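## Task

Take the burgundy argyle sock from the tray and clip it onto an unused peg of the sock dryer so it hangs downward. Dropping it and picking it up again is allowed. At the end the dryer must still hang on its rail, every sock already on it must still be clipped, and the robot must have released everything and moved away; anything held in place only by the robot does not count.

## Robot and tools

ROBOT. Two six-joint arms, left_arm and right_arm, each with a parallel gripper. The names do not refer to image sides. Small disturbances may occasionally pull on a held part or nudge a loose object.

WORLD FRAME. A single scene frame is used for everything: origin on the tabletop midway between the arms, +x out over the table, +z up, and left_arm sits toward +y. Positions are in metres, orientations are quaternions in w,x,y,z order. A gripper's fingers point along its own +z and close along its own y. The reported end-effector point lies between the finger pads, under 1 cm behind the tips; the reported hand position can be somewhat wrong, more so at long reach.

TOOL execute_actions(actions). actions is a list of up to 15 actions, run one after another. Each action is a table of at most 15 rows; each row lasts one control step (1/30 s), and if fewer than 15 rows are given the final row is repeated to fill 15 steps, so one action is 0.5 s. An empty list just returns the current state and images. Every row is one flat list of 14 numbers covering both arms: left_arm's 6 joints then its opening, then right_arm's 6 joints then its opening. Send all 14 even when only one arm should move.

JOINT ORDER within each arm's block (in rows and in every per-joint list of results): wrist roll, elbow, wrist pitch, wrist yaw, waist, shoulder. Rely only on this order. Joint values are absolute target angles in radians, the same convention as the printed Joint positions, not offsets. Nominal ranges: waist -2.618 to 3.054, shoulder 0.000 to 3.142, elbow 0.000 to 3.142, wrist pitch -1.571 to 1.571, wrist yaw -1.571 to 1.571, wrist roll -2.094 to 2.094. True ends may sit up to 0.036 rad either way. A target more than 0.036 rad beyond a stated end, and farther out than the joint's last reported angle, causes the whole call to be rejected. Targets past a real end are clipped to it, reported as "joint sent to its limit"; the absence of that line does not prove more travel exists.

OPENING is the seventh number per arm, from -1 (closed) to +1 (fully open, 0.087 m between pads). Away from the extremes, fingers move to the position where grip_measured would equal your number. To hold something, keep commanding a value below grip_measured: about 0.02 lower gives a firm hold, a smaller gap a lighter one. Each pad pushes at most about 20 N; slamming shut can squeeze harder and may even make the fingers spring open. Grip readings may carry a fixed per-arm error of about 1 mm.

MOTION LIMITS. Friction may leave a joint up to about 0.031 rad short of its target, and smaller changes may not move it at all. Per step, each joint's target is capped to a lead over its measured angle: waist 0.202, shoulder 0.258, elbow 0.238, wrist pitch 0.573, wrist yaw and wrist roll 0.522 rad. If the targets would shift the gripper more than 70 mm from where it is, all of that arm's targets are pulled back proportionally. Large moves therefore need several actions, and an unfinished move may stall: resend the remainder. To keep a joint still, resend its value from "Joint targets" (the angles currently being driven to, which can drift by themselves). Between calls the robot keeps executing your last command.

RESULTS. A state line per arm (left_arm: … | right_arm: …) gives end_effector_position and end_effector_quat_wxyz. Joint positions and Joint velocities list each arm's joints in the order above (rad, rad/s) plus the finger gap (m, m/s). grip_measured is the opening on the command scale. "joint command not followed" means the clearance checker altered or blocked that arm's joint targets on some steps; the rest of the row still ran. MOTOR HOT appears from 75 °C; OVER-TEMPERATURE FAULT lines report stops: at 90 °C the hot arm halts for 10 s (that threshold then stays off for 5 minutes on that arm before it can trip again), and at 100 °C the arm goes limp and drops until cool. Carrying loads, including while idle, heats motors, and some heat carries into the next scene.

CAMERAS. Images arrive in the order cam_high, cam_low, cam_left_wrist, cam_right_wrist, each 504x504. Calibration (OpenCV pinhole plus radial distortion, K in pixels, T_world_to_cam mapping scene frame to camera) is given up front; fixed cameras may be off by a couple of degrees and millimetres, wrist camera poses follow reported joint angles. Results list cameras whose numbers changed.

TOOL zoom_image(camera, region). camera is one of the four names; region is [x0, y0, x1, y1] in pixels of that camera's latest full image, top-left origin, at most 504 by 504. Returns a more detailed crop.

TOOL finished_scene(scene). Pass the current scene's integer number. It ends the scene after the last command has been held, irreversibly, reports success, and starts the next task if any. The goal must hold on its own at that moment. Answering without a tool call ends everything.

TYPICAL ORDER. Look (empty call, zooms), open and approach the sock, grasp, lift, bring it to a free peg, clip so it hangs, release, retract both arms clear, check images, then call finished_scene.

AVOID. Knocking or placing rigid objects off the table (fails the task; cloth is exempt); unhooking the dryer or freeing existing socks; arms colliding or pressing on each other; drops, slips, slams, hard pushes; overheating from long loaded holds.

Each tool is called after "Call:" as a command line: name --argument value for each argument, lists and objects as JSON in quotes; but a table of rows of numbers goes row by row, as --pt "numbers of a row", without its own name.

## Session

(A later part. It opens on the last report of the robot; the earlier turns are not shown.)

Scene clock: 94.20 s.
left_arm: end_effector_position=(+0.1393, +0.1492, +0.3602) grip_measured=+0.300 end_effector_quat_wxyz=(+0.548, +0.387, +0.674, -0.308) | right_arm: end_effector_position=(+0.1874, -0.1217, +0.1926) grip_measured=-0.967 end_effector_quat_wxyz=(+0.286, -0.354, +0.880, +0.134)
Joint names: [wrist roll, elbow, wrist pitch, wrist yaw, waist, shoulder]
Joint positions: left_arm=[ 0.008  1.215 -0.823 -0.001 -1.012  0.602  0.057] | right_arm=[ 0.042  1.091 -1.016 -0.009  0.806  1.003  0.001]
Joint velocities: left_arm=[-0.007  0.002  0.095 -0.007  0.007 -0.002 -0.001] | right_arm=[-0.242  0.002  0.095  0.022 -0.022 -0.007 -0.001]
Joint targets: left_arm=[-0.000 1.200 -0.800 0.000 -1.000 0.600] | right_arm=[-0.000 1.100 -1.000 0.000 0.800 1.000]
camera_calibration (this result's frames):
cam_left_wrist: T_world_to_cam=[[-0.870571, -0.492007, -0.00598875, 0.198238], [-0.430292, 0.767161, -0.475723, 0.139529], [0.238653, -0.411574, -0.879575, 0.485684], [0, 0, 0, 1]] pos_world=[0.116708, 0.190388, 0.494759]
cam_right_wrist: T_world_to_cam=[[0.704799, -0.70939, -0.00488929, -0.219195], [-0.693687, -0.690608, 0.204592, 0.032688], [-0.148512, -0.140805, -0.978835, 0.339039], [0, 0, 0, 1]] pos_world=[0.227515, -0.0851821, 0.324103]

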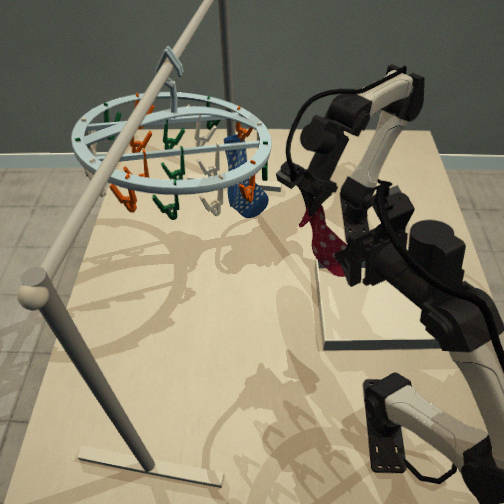

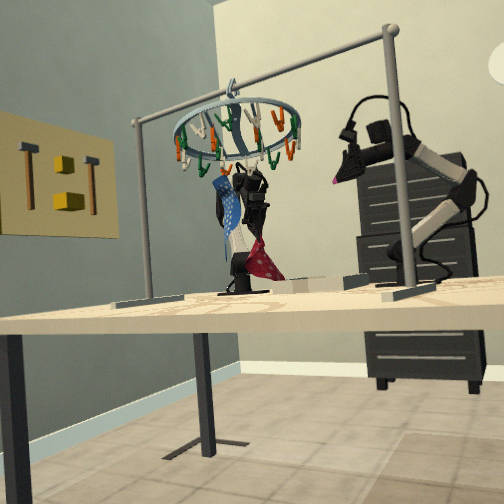

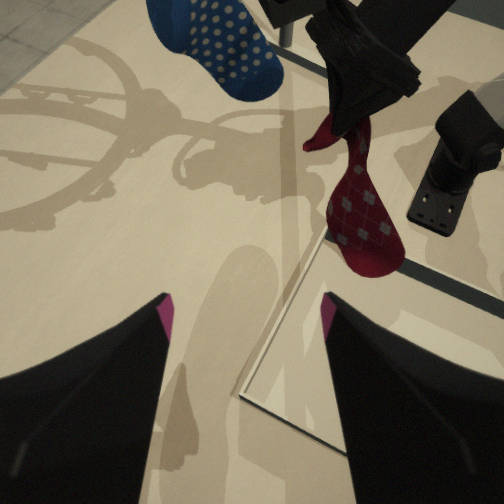

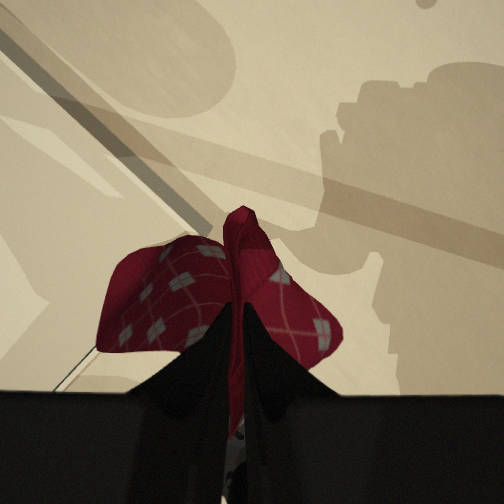

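Call:
execute_actions --actions '[[[0.0,0.8,0.2,0,-0.85,0.65,0.3,0.0,0.9,-0.6,0.0,0.85,0.6,-1]],[[0.0,0.382,1.007,0,-0.75,0.69,0.3,0.0,0.587,-0.259,0.0,0.88,0.228,-1]],[[0.0,0.382,1.007,0,-0.75,0.69,0.3,0.0,0.587,-0.259,0.0,0.88,0.228,-1]]]'

Scene clock: 97.07 s.
left_arm: end_effector_position=(+0.2402, +0.1194, +0.3853) grip_measured=+0.300 end_effector_quat_wxyz=(+0.834, +0.168, +0.400, -0.341) | right_arm: end_effector_position=(+0.1699, -0.1231, +0.3079) grip_measured=-0.967 end_effector_quat_wxyz=(+0.675, -0.278, +0.605, +0.318)
Joint names: [wrist roll, elbow, wrist pitch, wrist yaw, waist, shoulder]
Joint positions: left_arm=[ 0.007  0.375  0.993  0.002 -0.761  0.696  0.057] | right_arm=[ 0.011  0.613 -0.27  -0.001  0.871  0.23   0.001]
Joint velocities: left_arm=[ 0.022  0.022 -0.081  0.007 -0.007 -0.002 -0.001] | right_arm=[-0.037  0.002  0.022  0.007  0.002 -0.007 -0.   ]
Joint targets: left_arm=[0.000 0.382 1.007 0.000 -0.750 0.690] | right_arm=[0.000 0.587 -0.259 0.000 0.880 0.228]
camera_calibration (this result's frames):
cam_left_wrist: T_world_to_cam=[[-0.71389, -0.69991, -0.0220927, 0.265001], [-0.118584, 0.151926, -0.981252, 0.411156], [0.690144, -0.697886, -0.191456, 0.131956], [0, 0, 0, 1]] pos_world=[0.14687, 0.215102, 0.434566]
cam_right_wrist: T_world_to_cam=[[0.751984, -0.65913, 0.00821474, -0.213124], [-0.437009, -0.507824, -0.742386, 0.266429], [0.493501, 0.554673, -0.669922, 0.330548], [0, 0, 0, 1]] pos_world=[0.113572, -0.188524, 0.420985]

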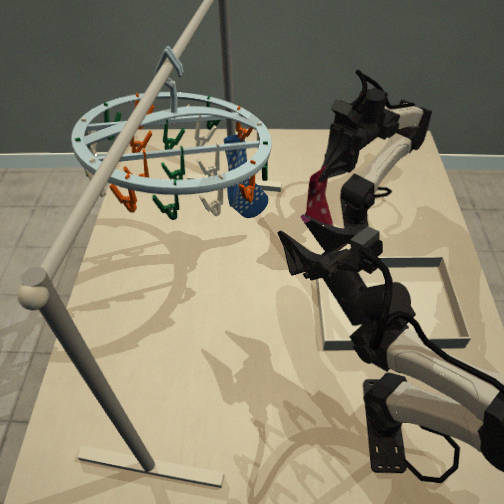

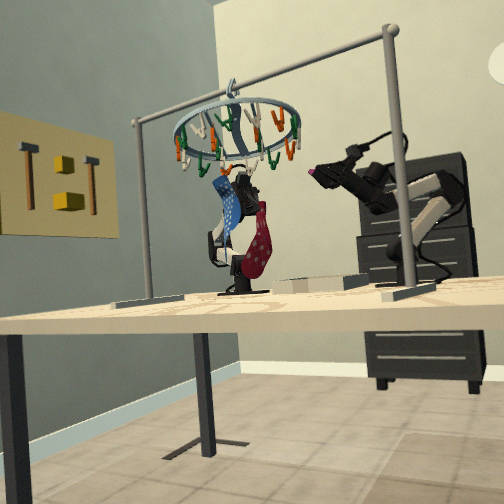

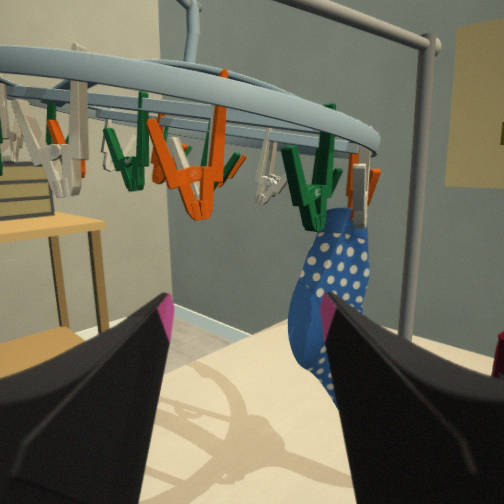

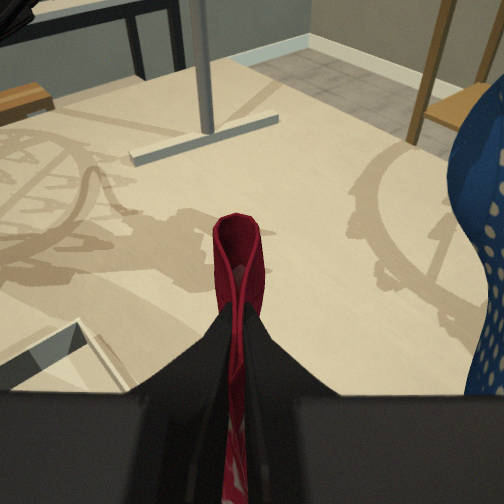

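Call:
execute_actions --actions '[[[0.0,0.382,1.007,0,-0.40,0.69,0.3,0.0,0.587,-0.259,0.0,0.88,0.228,-1]]]'

Scene clock: 100.37 s.
left_arm: end_effector_position=(+0.2981, +0.2030, +0.3856) grip_measured=+0.300 end_effector_quat_wxyz=(+0.881, +0.094, +0.424, -0.190) | right_arm: end_effector_position=(+0.1699, -0.1231, +0.3080) grip_measured=-0.967 end_effector_quat_wxyz=(+0.675, -0.277, +0.605, +0.318)
Joint names: [wrist roll, elbow, wrist pitch, wrist yaw, waist, shoulder]
Joint positions: left_arm=[ 0.007  0.375  0.994 -0.002 -0.411  0.696  0.057] | right_arm=[ 0.011  0.613 -0.27  -0.001  0.871  0.23   0.001]
Joint velocities: left_arm=[-0.037  0.002 -0.007 -0.007 -0.012  0.007 -0.   ] | right_arm=[ 0.022  0.002 -0.022 -0.022 -0.002  0.012 -0.001]
Joint targets: left_arm=[0.000 0.382 1.007 -0.000 -0.400 0.690] | right_arm=[0.000 0.587 -0.259 -0.000 0.880 0.228]
camera_calibration (this result's frames):
cam_left_wrist: T_world_to_cam=[[-0.427691, -0.903721, -0.0191922, 0.319788], [-0.163993, 0.0984555, -0.981536, 0.430059], [0.888924, -0.416647, -0.190313, 0.0336496], [0, 0, 0, 1]] pos_world=[0.177385, 0.260678, 0.434659]
cam_right_wrist: T_world_to_cam=[[0.751982, -0.659133, 0.00820771, -0.213123], [-0.436826, -0.507608, -0.742642, 0.266578], [0.493666, 0.554868, -0.669639, 0.330518], [0, 0, 0, 1]] pos_world=[0.113547, -0.188553, 0.421049]

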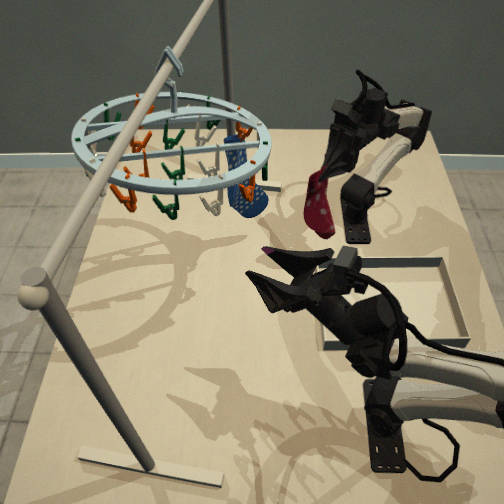

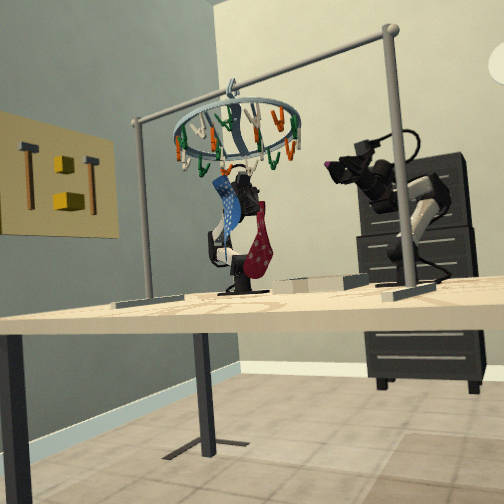

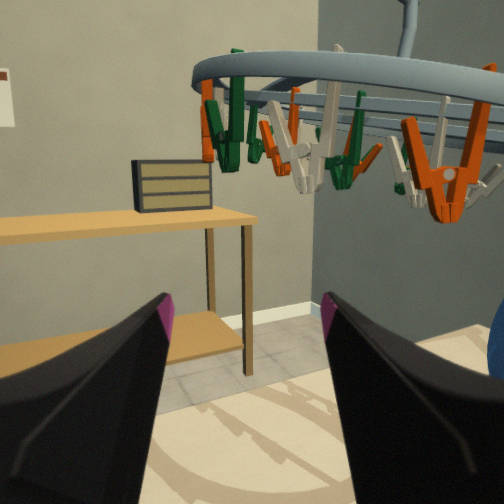

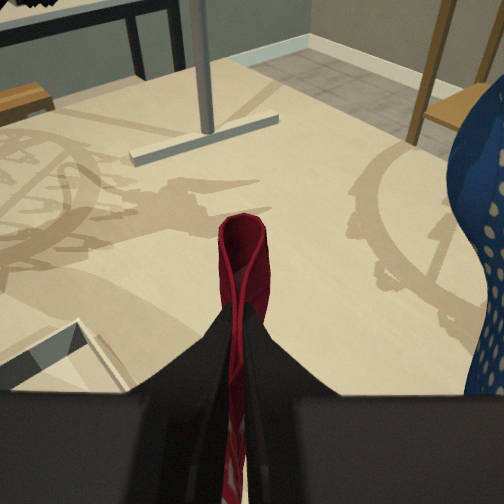

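Call:
execute_actions --actions '[[[0.0,0.8,0.4,0,-0.62,0.75,0.3,0.0,0.587,-0.259,0.0,0.88,0.228,-1]],[[0.0,1.245,-0.27,0,-0.697,0.875,0.3,0.0,0.587,-0.259,0.0,0.88,0.228,-1]],[[0.0,1.245,-0.27,0,-0.697,0.875,0.3,0.0,0.587,-0.259,0.0,0.88,0.228,-1]]]'

Scene clock: 108.57 s.
left_arm: end_effector_position=(+0.2706, +0.1229, +0.4419) grip_measured=+0.300 end_effector_quat_wxyz=(+0.696, +0.233, +0.629, -0.254) | right_arm: end_effector_position=(+0.1699, -0.1231, +0.3080) grip_measured=-0.967 end_effector_quat_wxyz=(+0.675, -0.277, +0.605, +0.318)
Joint names: [wrist roll, elbow, wrist pitch, wrist yaw, waist, shoulder]
Joint positions: left_arm=[ 0.005  1.235 -0.266 -0.002 -0.686  0.871  0.057] | right_arm=[ 0.011  0.613 -0.27  -0.001  0.871  0.23   0.001]
Joint velocities: left_arm=[ 0.022  0.012 -0.007  0.022 -0.007  0.012  0.   ] | right_arm=[ 0.007 -0.012 -0.007 -0.037  0.012 -0.002 -0.   ]
Joint targets: left_arm=[-0.000 1.245 -0.270 -0.000 -0.697 0.875] | right_arm=[0.000 0.587 -0.259 -0.000 0.880 0.228]
camera_calibration (this result's frames):
cam_left_wrist: T_world_to_cam=[[-0.663944, -0.747722, -0.009448, 0.277229], [-0.514072, 0.465576, -0.720395, 0.422952], [0.543054, -0.473445, -0.6935, 0.358388], [0, 0, 0, 1]] pos_world=[0.206869, 0.180051, 0.555854]
cam_right_wrist: T_world_to_cam=[[0.751982, -0.659133, 0.00820771, -0.213123], [-0.436826, -0.507608, -0.742642, 0.266578], [0.493666, 0.554868, -0.669639, 0.330518], [0, 0, 0, 1]] pos_world=[0.113547, -0.188553, 0.421049]

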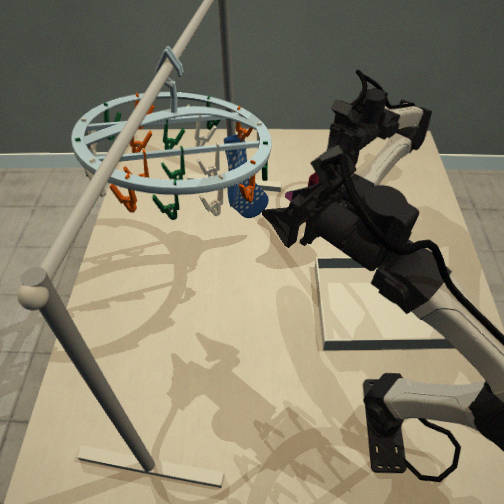

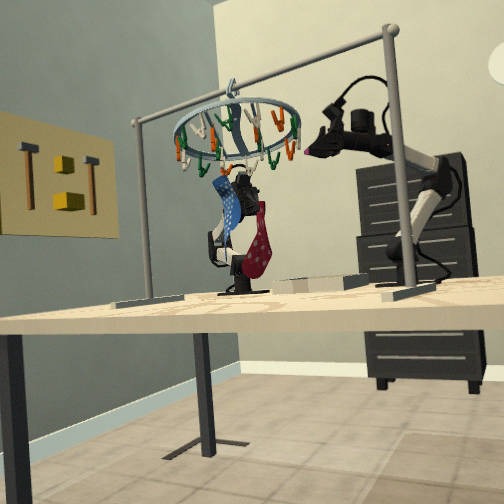

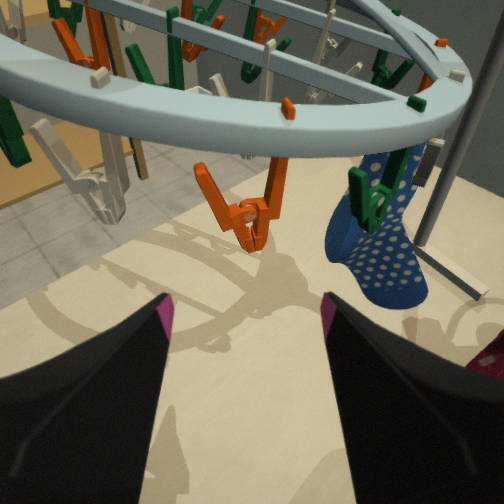

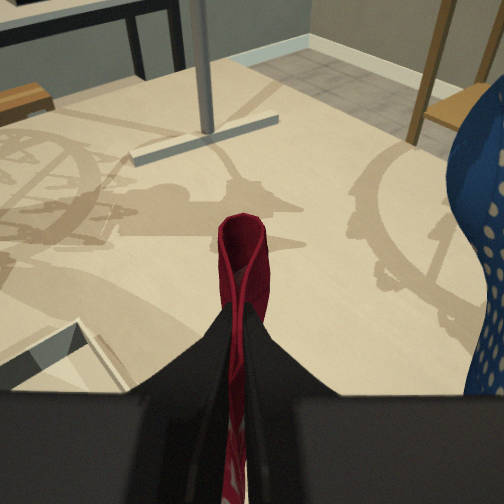

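Call:
execute_actions --actions '[[[0.0,1.292,-0.14,0,-0.697,1.04,0.3,0.0,0.587,-0.259,0.0,0.88,0.228,-1]],[[0.0,1.292,-0.14,0,-0.697,1.04,0.3,0.0,0.587,-0.259,0.0,0.88,0.228,-1]]]'

Scene clock: 111.63 s.
left_arm: end_effector_position=(+0.3134, +0.0864, +0.4346) grip_measured=+0.300 end_effector_quat_wxyz=(+0.689, +0.236, +0.638, -0.252) | right_arm: end_effector_position=(+0.1699, -0.1231, +0.3080) grip_measured=-0.967 end_effector_quat_wxyz=(+0.675, -0.277, +0.605, +0.318)
Joint names: [wrist roll, elbow, wrist pitch, wrist yaw, waist, shoulder]
Joint positions: left_arm=[ 0.005  1.284 -0.155 -0.002 -0.686  1.053  0.057] | right_arm=[ 0.011  0.613 -0.27  -0.001  0.871  0.23   0.001]
Joint velocities: left_arm=[ 0.022  0.002 -0.007  0.007  0.007 -0.012 -0.   ] | right_arm=[-0.022 -0.007 -0.007  0.022 -0.027 -0.002 -0.001]
Joint targets: left_arm=[-0.000 1.292 -0.140 -0.000 -0.697 1.040] | right_arm=[-0.000 0.587 -0.259 -0.000 0.880 0.228]
camera_calibration (this result's frames):
cam_left_wrist: T_world_to_cam=[[-0.664107, -0.747583, -0.00900431, 0.278072], [-0.526672, 0.476344, -0.704068, 0.452599], [0.530639, -0.462835, -0.710075, 0.323018], [0, 0, 0, 1]] pos_world=[0.251635, 0.141793, 0.550531]
cam_right_wrist: T_world_to_cam=[[0.751982, -0.659133, 0.00820771, -0.213123], [-0.436826, -0.507608, -0.742642, 0.266578], [0.493666, 0.554868, -0.669639, 0.330518], [0, 0, 0, 1]] pos_world=[0.113547, -0.188553, 0.421049]

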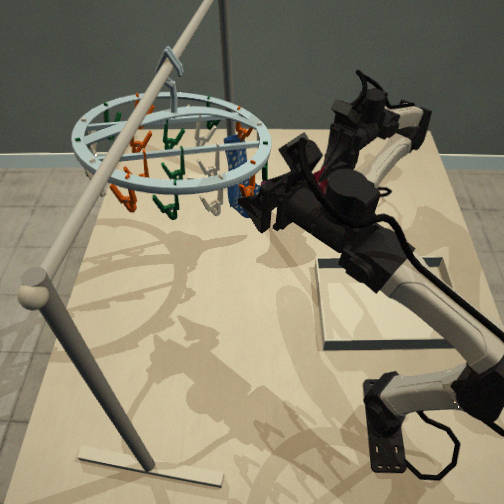

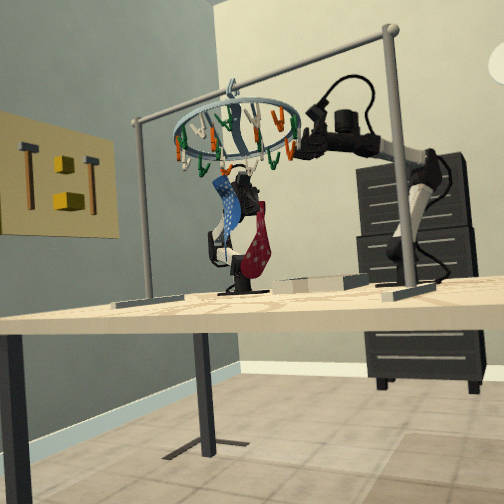

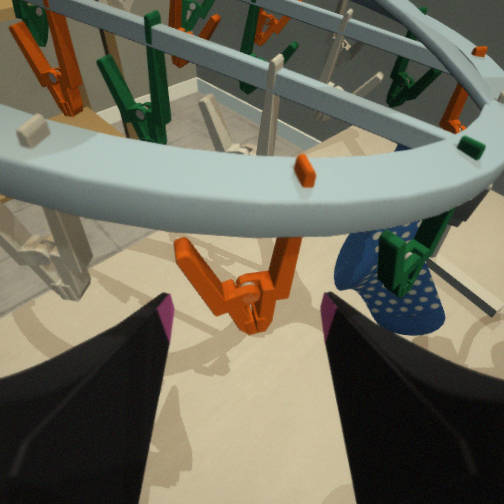

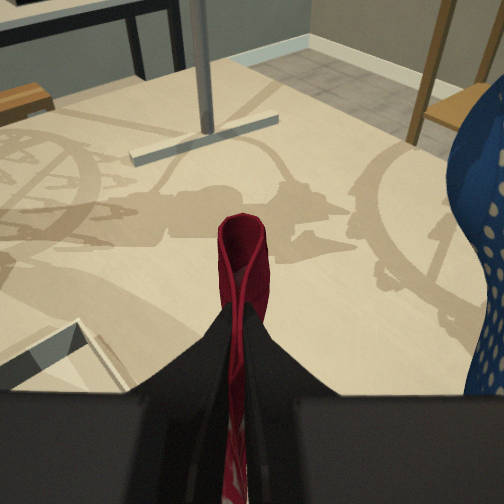

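Call:
execute_actions --actions '[[[0.0,1.33,-0.087,0,-0.697,1.10,0.3,0.0,0.587,-0.259,0.0,0.88,0.228,-1]],[[0.0,1.33,-0.087,0,-0.697,1.105,0.3,0.0,0.587,-0.259,0.0,0.88,0.228,-1]]]'

Scene clock: 113.43 s.
left_arm: end_effector_position=(+0.3212, +0.0797, +0.4474) grip_measured=+0.300 end_effector_quat_wxyz=(+0.702, +0.231, +0.623, -0.257) | right_arm: end_effector_position=(+0.1699, -0.1231, +0.3080) grip_measured=-0.967 end_effector_quat_wxyz=(+0.675, -0.277, +0.605, +0.318)
Joint names: [wrist roll, elbow, wrist pitch, wrist yaw, waist, shoulder]
Joint positions: left_arm=[ 0.005  1.309 -0.102 -0.002 -0.686  1.089  0.057] | right_arm=[ 0.011  0.613 -0.27  -0.001  0.871  0.23   0.001]
Joint velocities: left_arm=[ 0.051 -0.012 -0.007 -0.095  0.007 -0.007 -0.001] | right_arm=[ 0.051 -0.002  0.022 -0.051  0.002 -0.002  0.   ]
Joint targets: left_arm=[0.000 1.330 -0.087 -0.000 -0.697 1.105] | right_arm=[0.000 0.587 -0.259 0.000 0.880 0.228]
camera_calibration (this result's frames):
cam_left_wrist: T_world_to_cam=[[-0.663805, -0.747842, -0.00980787, 0.278667], [-0.503531, 0.456568, -0.733486, 0.476173], [0.553009, -0.481953, -0.679634, 0.305524], [0, 0, 0, 1]] pos_world=[0.255791, 0.138242, 0.559644]
cam_right_wrist: T_world_to_cam=[[0.751982, -0.659133, 0.00820771, -0.213123], [-0.436826, -0.507608, -0.742642, 0.266578], [0.493666, 0.554868, -0.669639, 0.330518], [0, 0, 0, 1]] pos_world=[0.113547, -0.188553, 0.421049]

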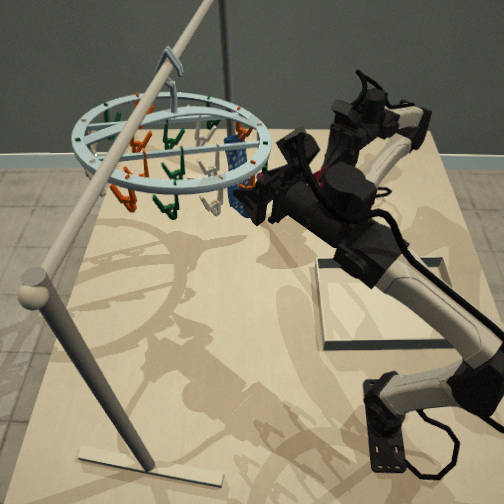

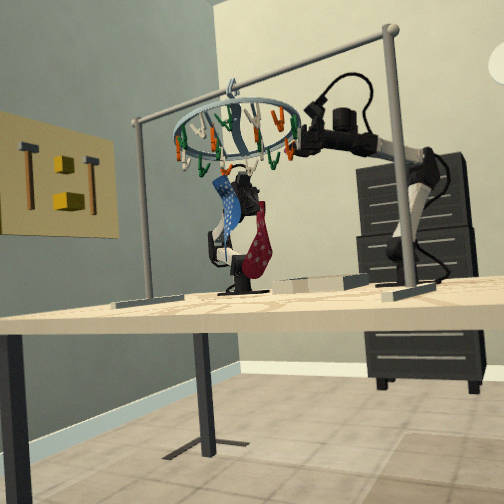

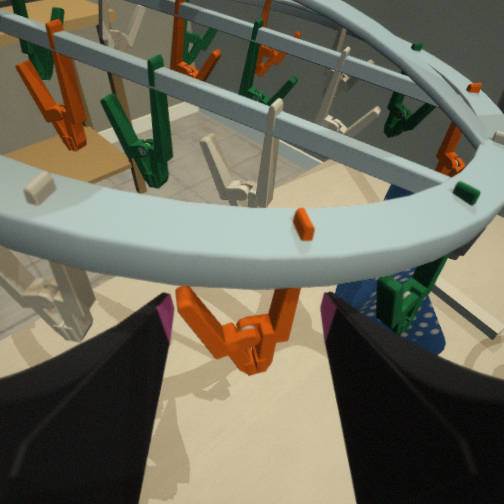

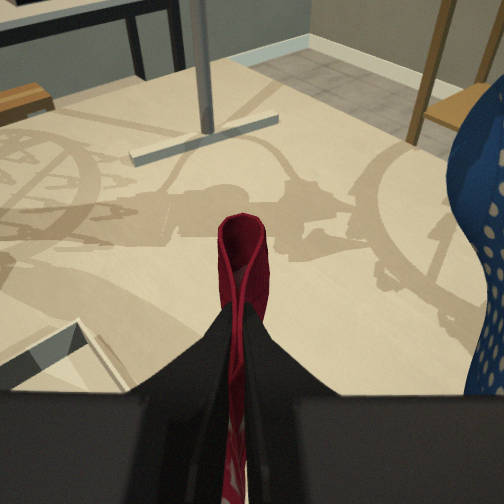

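Call:
execute_actions --actions '[]'

Scene clock: 116.17 s.
left_arm: end_effector_position=(+0.3212, +0.0797, +0.4474) grip_measured=+0.300 end_effector_quat_wxyz=(+0.702, +0.231, +0.623, -0.257) | right_arm: end_effector_position=(+0.1699, -0.1231, +0.3080) grip_measured=-0.967 end_effector_quat_wxyz=(+0.675, -0.277, +0.605, +0.318)
Joint names: [wrist roll, elbow, wrist pitch, wrist yaw, waist, shoulder]
Joint positions: left_arm=[ 0.005  1.309 -0.102 -0.002 -0.686  1.089  0.057] | right_arm=[ 0.011  0.613 -0.27  -0.001  0.871  0.23   0.001]
Joint velocities: left_arm=[ 0.022 -0.022 -0.022  0.007  0.017  0.002 -0.001] | right_arm=[-0.022 -0.012 -0.007 -0.066  0.007 -0.002 -0.001]
Joint targets: left_arm=[0.000 1.330 -0.087 0.000 -0.697 1.105] | right_arm=[-0.000 0.587 -0.259 0.000 0.880 0.228]
camera_calibration (this result's frames):
cam_left_wrist: T_world_to_cam=[[-0.663805, -0.747842, -0.00980787, 0.278667], [-0.503531, 0.456568, -0.733486, 0.476173], [0.553009, -0.481953, -0.679634, 0.305524], [0, 0, 0, 1]] pos_world=[0.255791, 0.138242, 0.559644]
cam_right_wrist: T_world_to_cam=[[0.751982, -0.659133, 0.00820771, -0.213123], [-0.436826, -0.507608, -0.742642, 0.266578], [0.493666, 0.554868, -0.669639, 0.330518], [0, 0, 0, 1]] pos_world=[0.113547, -0.188553, 0.421049]

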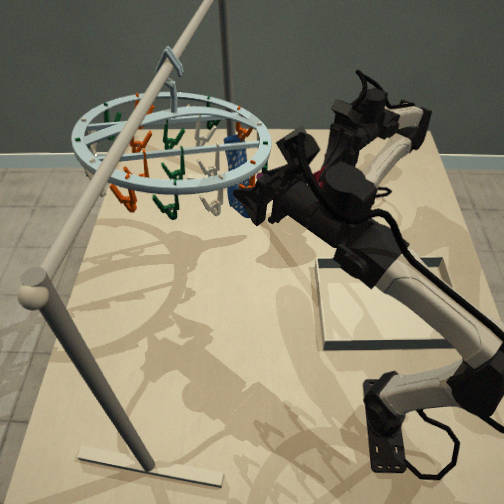

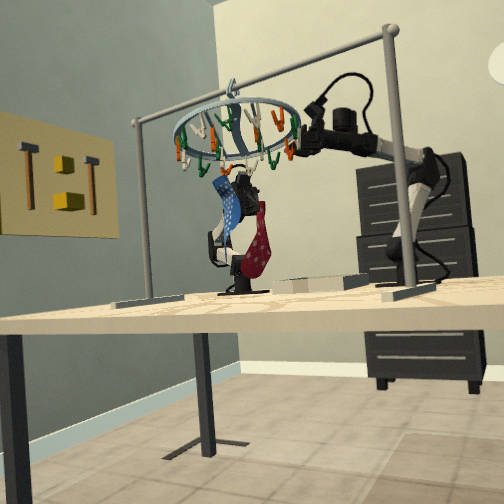

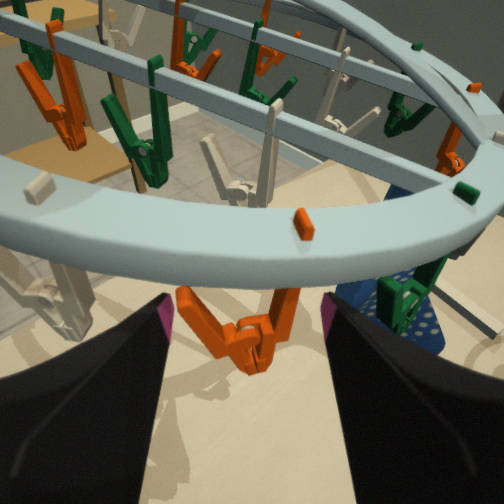

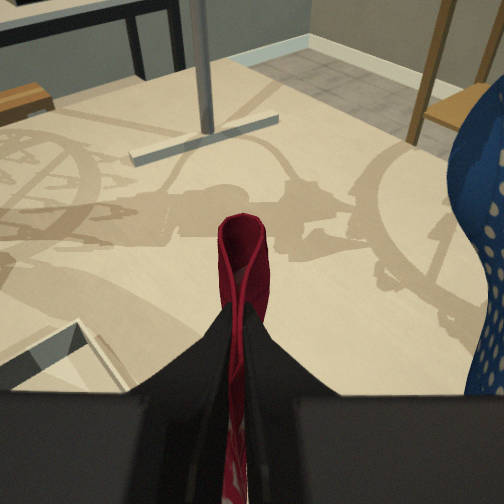

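Call:
execute_actions --actions '[[[0,1.335,-0.09,0,-0.697,1.135,0.3,0,0.587,-0.259,0,0.88,0.228,-1]]]'

Scene clock: 117.37 s.
left_arm: end_effector_position=(+0.3305, +0.0718, +0.4379) grip_measured=+0.300 end_effector_quat_wxyz=(+0.693, +0.235, +0.632, -0.253) | right_arm: end_effector_position=(+0.1699, -0.1231, +0.3080) grip_measured=-0.967 end_effector_quat_wxyz=(+0.675, -0.277, +0.605, +0.318)
Joint names: [wrist roll, elbow, wrist pitch, wrist yaw, waist, shoulder]
Joint positions: left_arm=[ 0.005  1.317 -0.098 -0.002 -0.686  1.128  0.057] | right_arm=[ 0.011  0.613 -0.27  -0.001  0.871  0.23   0.001]
Joint velocities: left_arm=[-0.051  0.007  0.007  0.007 -0.002 -0.007 -0.   ] | right_arm=[-0.022 -0.002 -0.051  0.022  0.012  0.017  0.   ]
Joint targets: left_arm=[0.000 1.335 -0.090 -0.000 -0.697 1.135] | right_arm=[0.000 0.587 -0.259 -0.000 0.880 0.228]
camera_calibration (this result's frames):
cam_left_wrist: T_world_to_cam=[[-0.664004, -0.747671, -0.00928856, 0.278631], [-0.51865, 0.469488, -0.714551, 0.473353], [0.53861, -0.469647, -0.699522, 0.302713], [0, 0, 0, 1]] pos_world=[0.267472, 0.128259, 0.552577]
cam_right_wrist: T_world_to_cam=[[0.751982, -0.659133, 0.00820771, -0.213123], [-0.436826, -0.507608, -0.742642, 0.266578], [0.493666, 0.554868, -0.669639, 0.330518], [0, 0, 0, 1]] pos_world=[0.113547, -0.188553, 0.421049]

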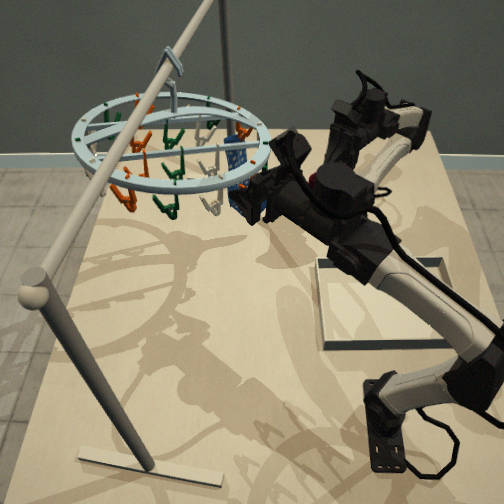

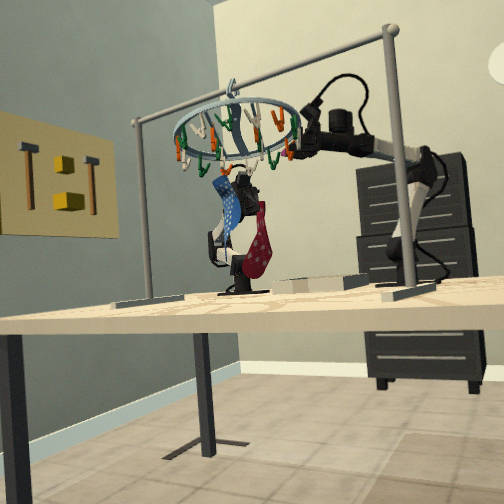

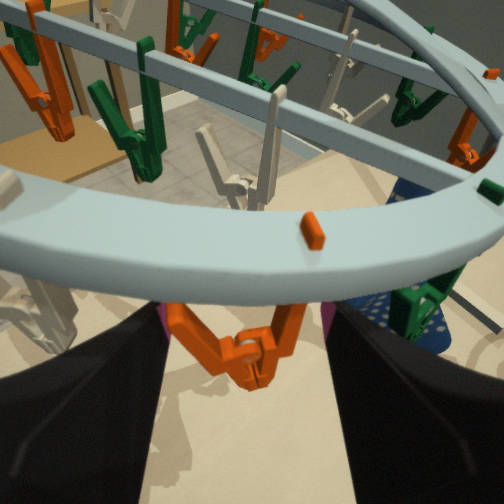

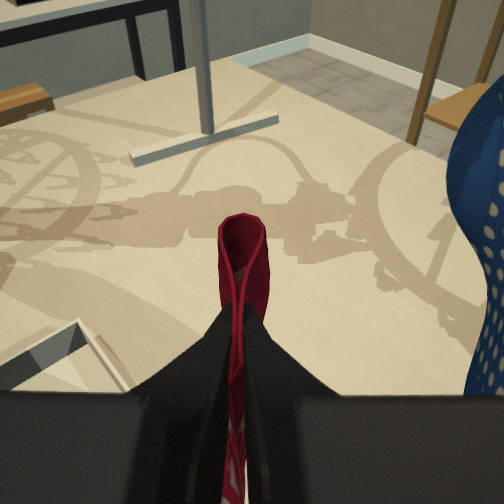

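Call:
execute_actions --actions '[[[0,1.335,-0.068,0,-0.697,1.13,0.2,0,0.587,-0.259,0,0.88,0.228,-1]],[[0,1.335,-0.068,0,-0.697,1.13,0.0,0,0.587,-0.259,0,0.88,0.228,-1]]]'

Scene clock: 120.57 s.
left_arm: end_effector_position=(+0.3307, +0.0716, +0.4417) grip_measured=+0.000 end_effector_quat_wxyz=(+0.698, +0.233, +0.627, -0.255) | right_arm: end_effector_position=(+0.1699, -0.1231, +0.3080) grip_measured=-0.967 end_effector_quat_wxyz=(+0.675, -0.277, +0.605, +0.318)
Joint names: [wrist roll, elbow, wrist pitch, wrist yaw, waist, shoulder]
Joint positions: left_arm=[ 0.005  1.317 -0.083 -0.002 -0.686  1.128  0.044] | right_arm=[ 0.011  0.613 -0.27  -0.001  0.871  0.23   0.001]
Joint velocities: left_arm=[-0.037 -0.007 -0.022 -0.022  0.007  0.002 -0.   ] | right_arm=[-0.095  0.002 -0.066  0.037  0.012 -0.007 -0.001]
Joint targets: left_arm=[0.000 1.335 -0.068 0.000 -0.697 1.130] | right_arm=[0.000 0.587 -0.259 -0.000 0.880 0.228]
camera_calibration (this result's frames):
cam_left_wrist: T_world_to_cam=[[-0.663897, -0.747762, -0.00957075, 0.278766], [-0.51051, 0.462532, -0.724875, 0.47858], [0.546461, -0.476357, -0.688814, 0.298312], [0, 0, 0, 1]] pos_world=[0.266376, 0.129196, 0.55506]
cam_right_wrist: T_world_to_cam=[[0.751982, -0.659133, 0.00820771, -0.213123], [-0.436826, -0.507608, -0.742642, 0.266578], [0.493666, 0.554868, -0.669639, 0.330518], [0, 0, 0, 1]] pos_world=[0.113547, -0.188553, 0.421049]

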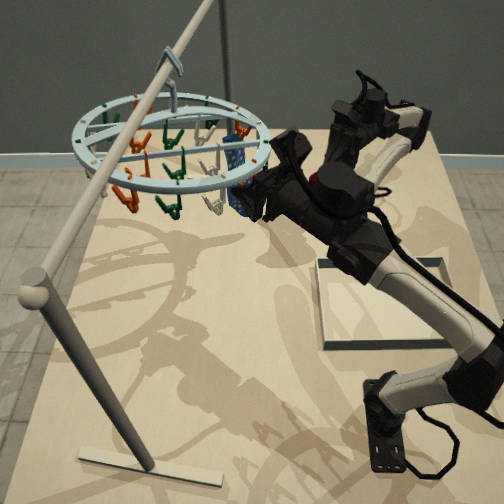

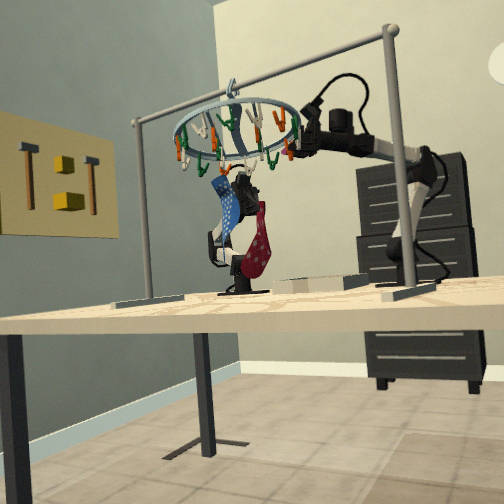

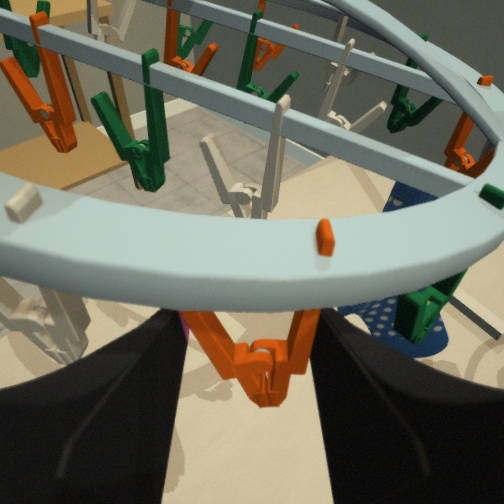

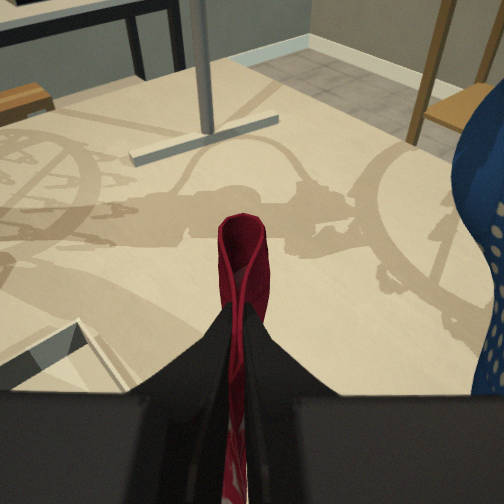

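Call:
execute_actions --actions '[[[0,1.335,-0.068,0,-0.697,1.13,-0.12,-0.04,0.69,0.0,0.11,0.94,0.52,-1]],[[0,1.335,-0.068,0,-0.697,1.13,-0.22,-0.08,0.78,0.24,0.22,0.99,0.80,-1]],[[0,1.335,-0.068,0,-0.697,1.13,-0.3,-0.11,0.87,0.47,0.32,1.04,1.07,-1]],[[0,1.335,-0.068,0,-0.697,1.13,-0.3,-0.145,0.96,0.70,0.425,1.095,1.325,-1]]]'

Scene clock: 128.67 s.
left_arm: end_effector_position=(+0.3306, +0.0714, +0.4419) grip_measured=-0.295 end_effector_quat_wxyz=(+0.698, +0.233, +0.627, -0.255) | right_arm: end_effector_position=(+0.3007, +0.0650, +0.3627) grip_measured=-0.967 end_effector_quat_wxyz=(+0.755, -0.198, +0.572, +0.253)
Joint names: [wrist roll, elbow, wrist pitch, wrist yaw, waist, shoulder]
Joint positions: left_arm=[ 0.005  1.317 -0.082 -0.001 -0.686  1.128  0.031] | right_arm=[-0.132  0.953  0.678  0.414  1.09   1.336  0.001]
Joint velocities: left_arm=[-0.037  0.007 -0.081  0.007 -0.017  0.007 -0.001] | right_arm=[-0.022 -0.012  0.11   0.081 -0.002  0.007  0.001]
Joint targets: left_arm=[0.000 1.335 -0.068 -0.000 -0.697 1.130] | right_arm=[-0.145 0.960 0.700 0.425 1.095 1.325]
camera_calibration (this result's frames):
cam_left_wrist: T_world_to_cam=[[-0.664709, -0.747034, -0.0100854, 0.279027], [-0.509346, 0.463008, -0.72539, 0.47854], [0.546561, -0.477036, -0.688264, 0.298207], [0, 0, 0, 1]] pos_world=[0.266226, 0.129131, 0.555188]
cam_right_wrist: T_world_to_cam=[[0.589792, -0.807163, 0.0251569, -0.135693], [-0.428284, -0.339053, -0.837625, 0.480747], [0.68463, 0.48325, -0.545666, 0.100417], [0, 0, 0, 1]] pos_world=[0.217179, 0.00494588, 0.460894]

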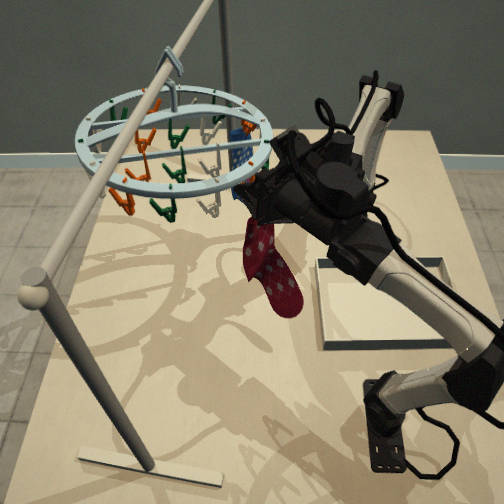

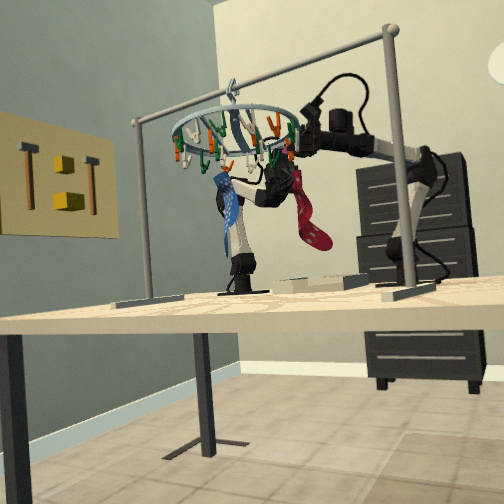

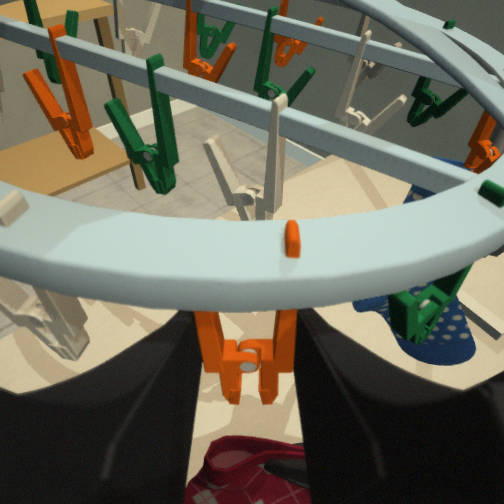

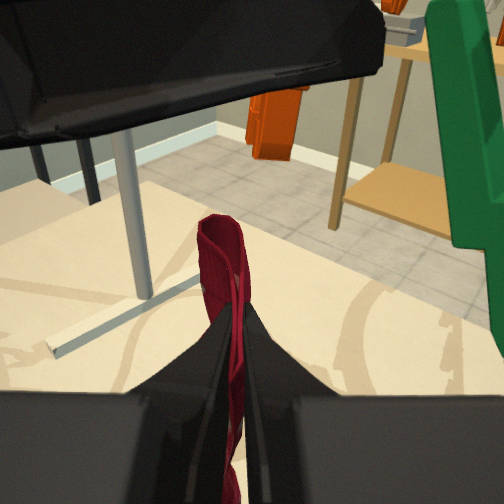

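Call:
execute_actions --actions '[]'

Scene clock: 131.00 s.
left_arm: end_effector_position=(+0.3306, +0.0714, +0.4419) grip_measured=-0.295 end_effector_quat_wxyz=(+0.698, +0.233, +0.627, -0.255) | right_arm: end_effector_position=(+0.3011, +0.0640, +0.3650) grip_measured=-0.967 end_effector_quat_wxyz=(+0.757, -0.194, +0.570, +0.253)
Joint names: [wrist roll, elbow, wrist pitch, wrist yaw, waist, shoulder]
Joint positions: left_arm=[ 0.005  1.317 -0.082 -0.001 -0.686  1.128  0.031] | right_arm=[-0.134  0.953  0.689  0.419  1.09   1.336  0.001]
Joint velocities: left_arm=[-0.007  0.012  0.007 -0.022 -0.007 -0.002 -0.   ] | right_arm=[-0.007 -0.002 -0.022  0.007  0.017 -0.012  0.001]
Joint targets: left_arm=[0.000 1.335 -0.068 -0.000 -0.697 1.130] | right_arm=[-0.145 0.960 0.700 0.425 1.095 1.325]
camera_calibration (this result's frames):
cam_left_wrist: T_world_to_cam=[[-0.664709, -0.747034, -0.0100854, 0.279027], [-0.509346, 0.463008, -0.72539, 0.47854], [0.546561, -0.477036, -0.688264, 0.298207], [0, 0, 0, 1]] pos_world=[0.266226, 0.129131, 0.555188]
cam_right_wrist: T_world_to_cam=[[0.585527, -0.810388, 0.0207387, -0.133707], [-0.426333, -0.329594, -0.842382, 0.483059], [0.689492, 0.484396, -0.538481, 0.097705], [0, 0, 0, 1]] pos_world=[0.216867, 0.00353089, 0.462306]

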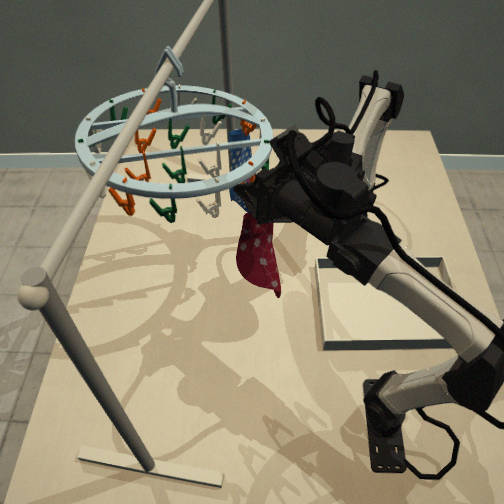

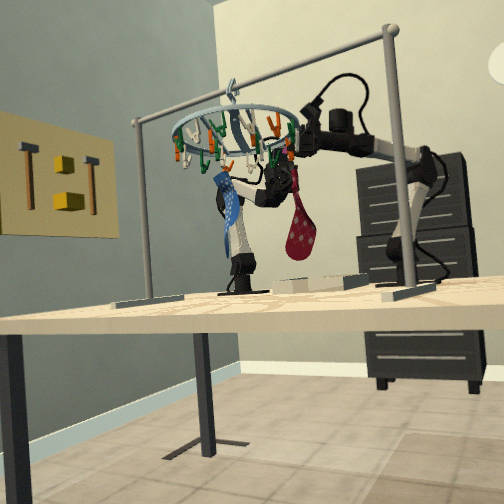

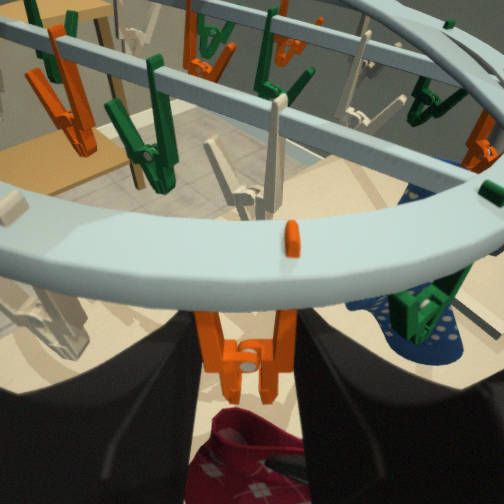

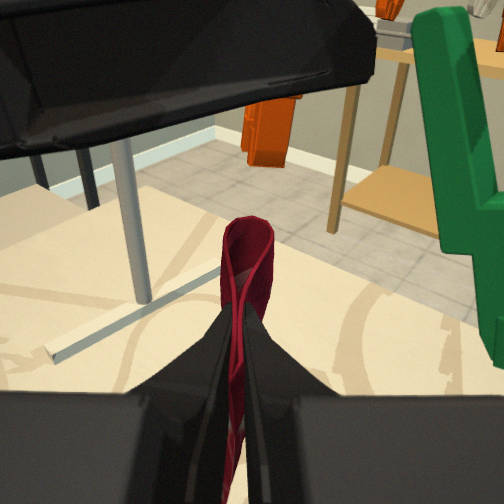

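Call:
zoom_image --camera "cam_left_wrist" --region '[170, 300, 340, 504]'

Region (170, 300, 340, 504) of cam_left_wrist's 504x504 image, scaled by 2.471, with more detail than that image has.

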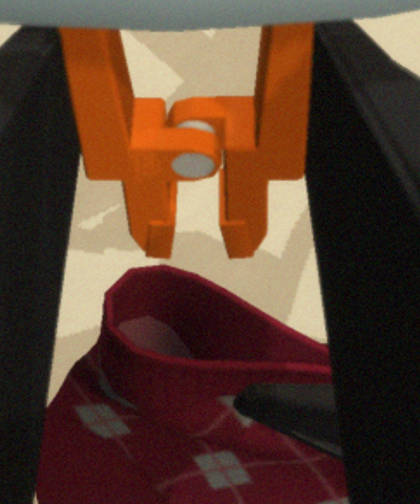

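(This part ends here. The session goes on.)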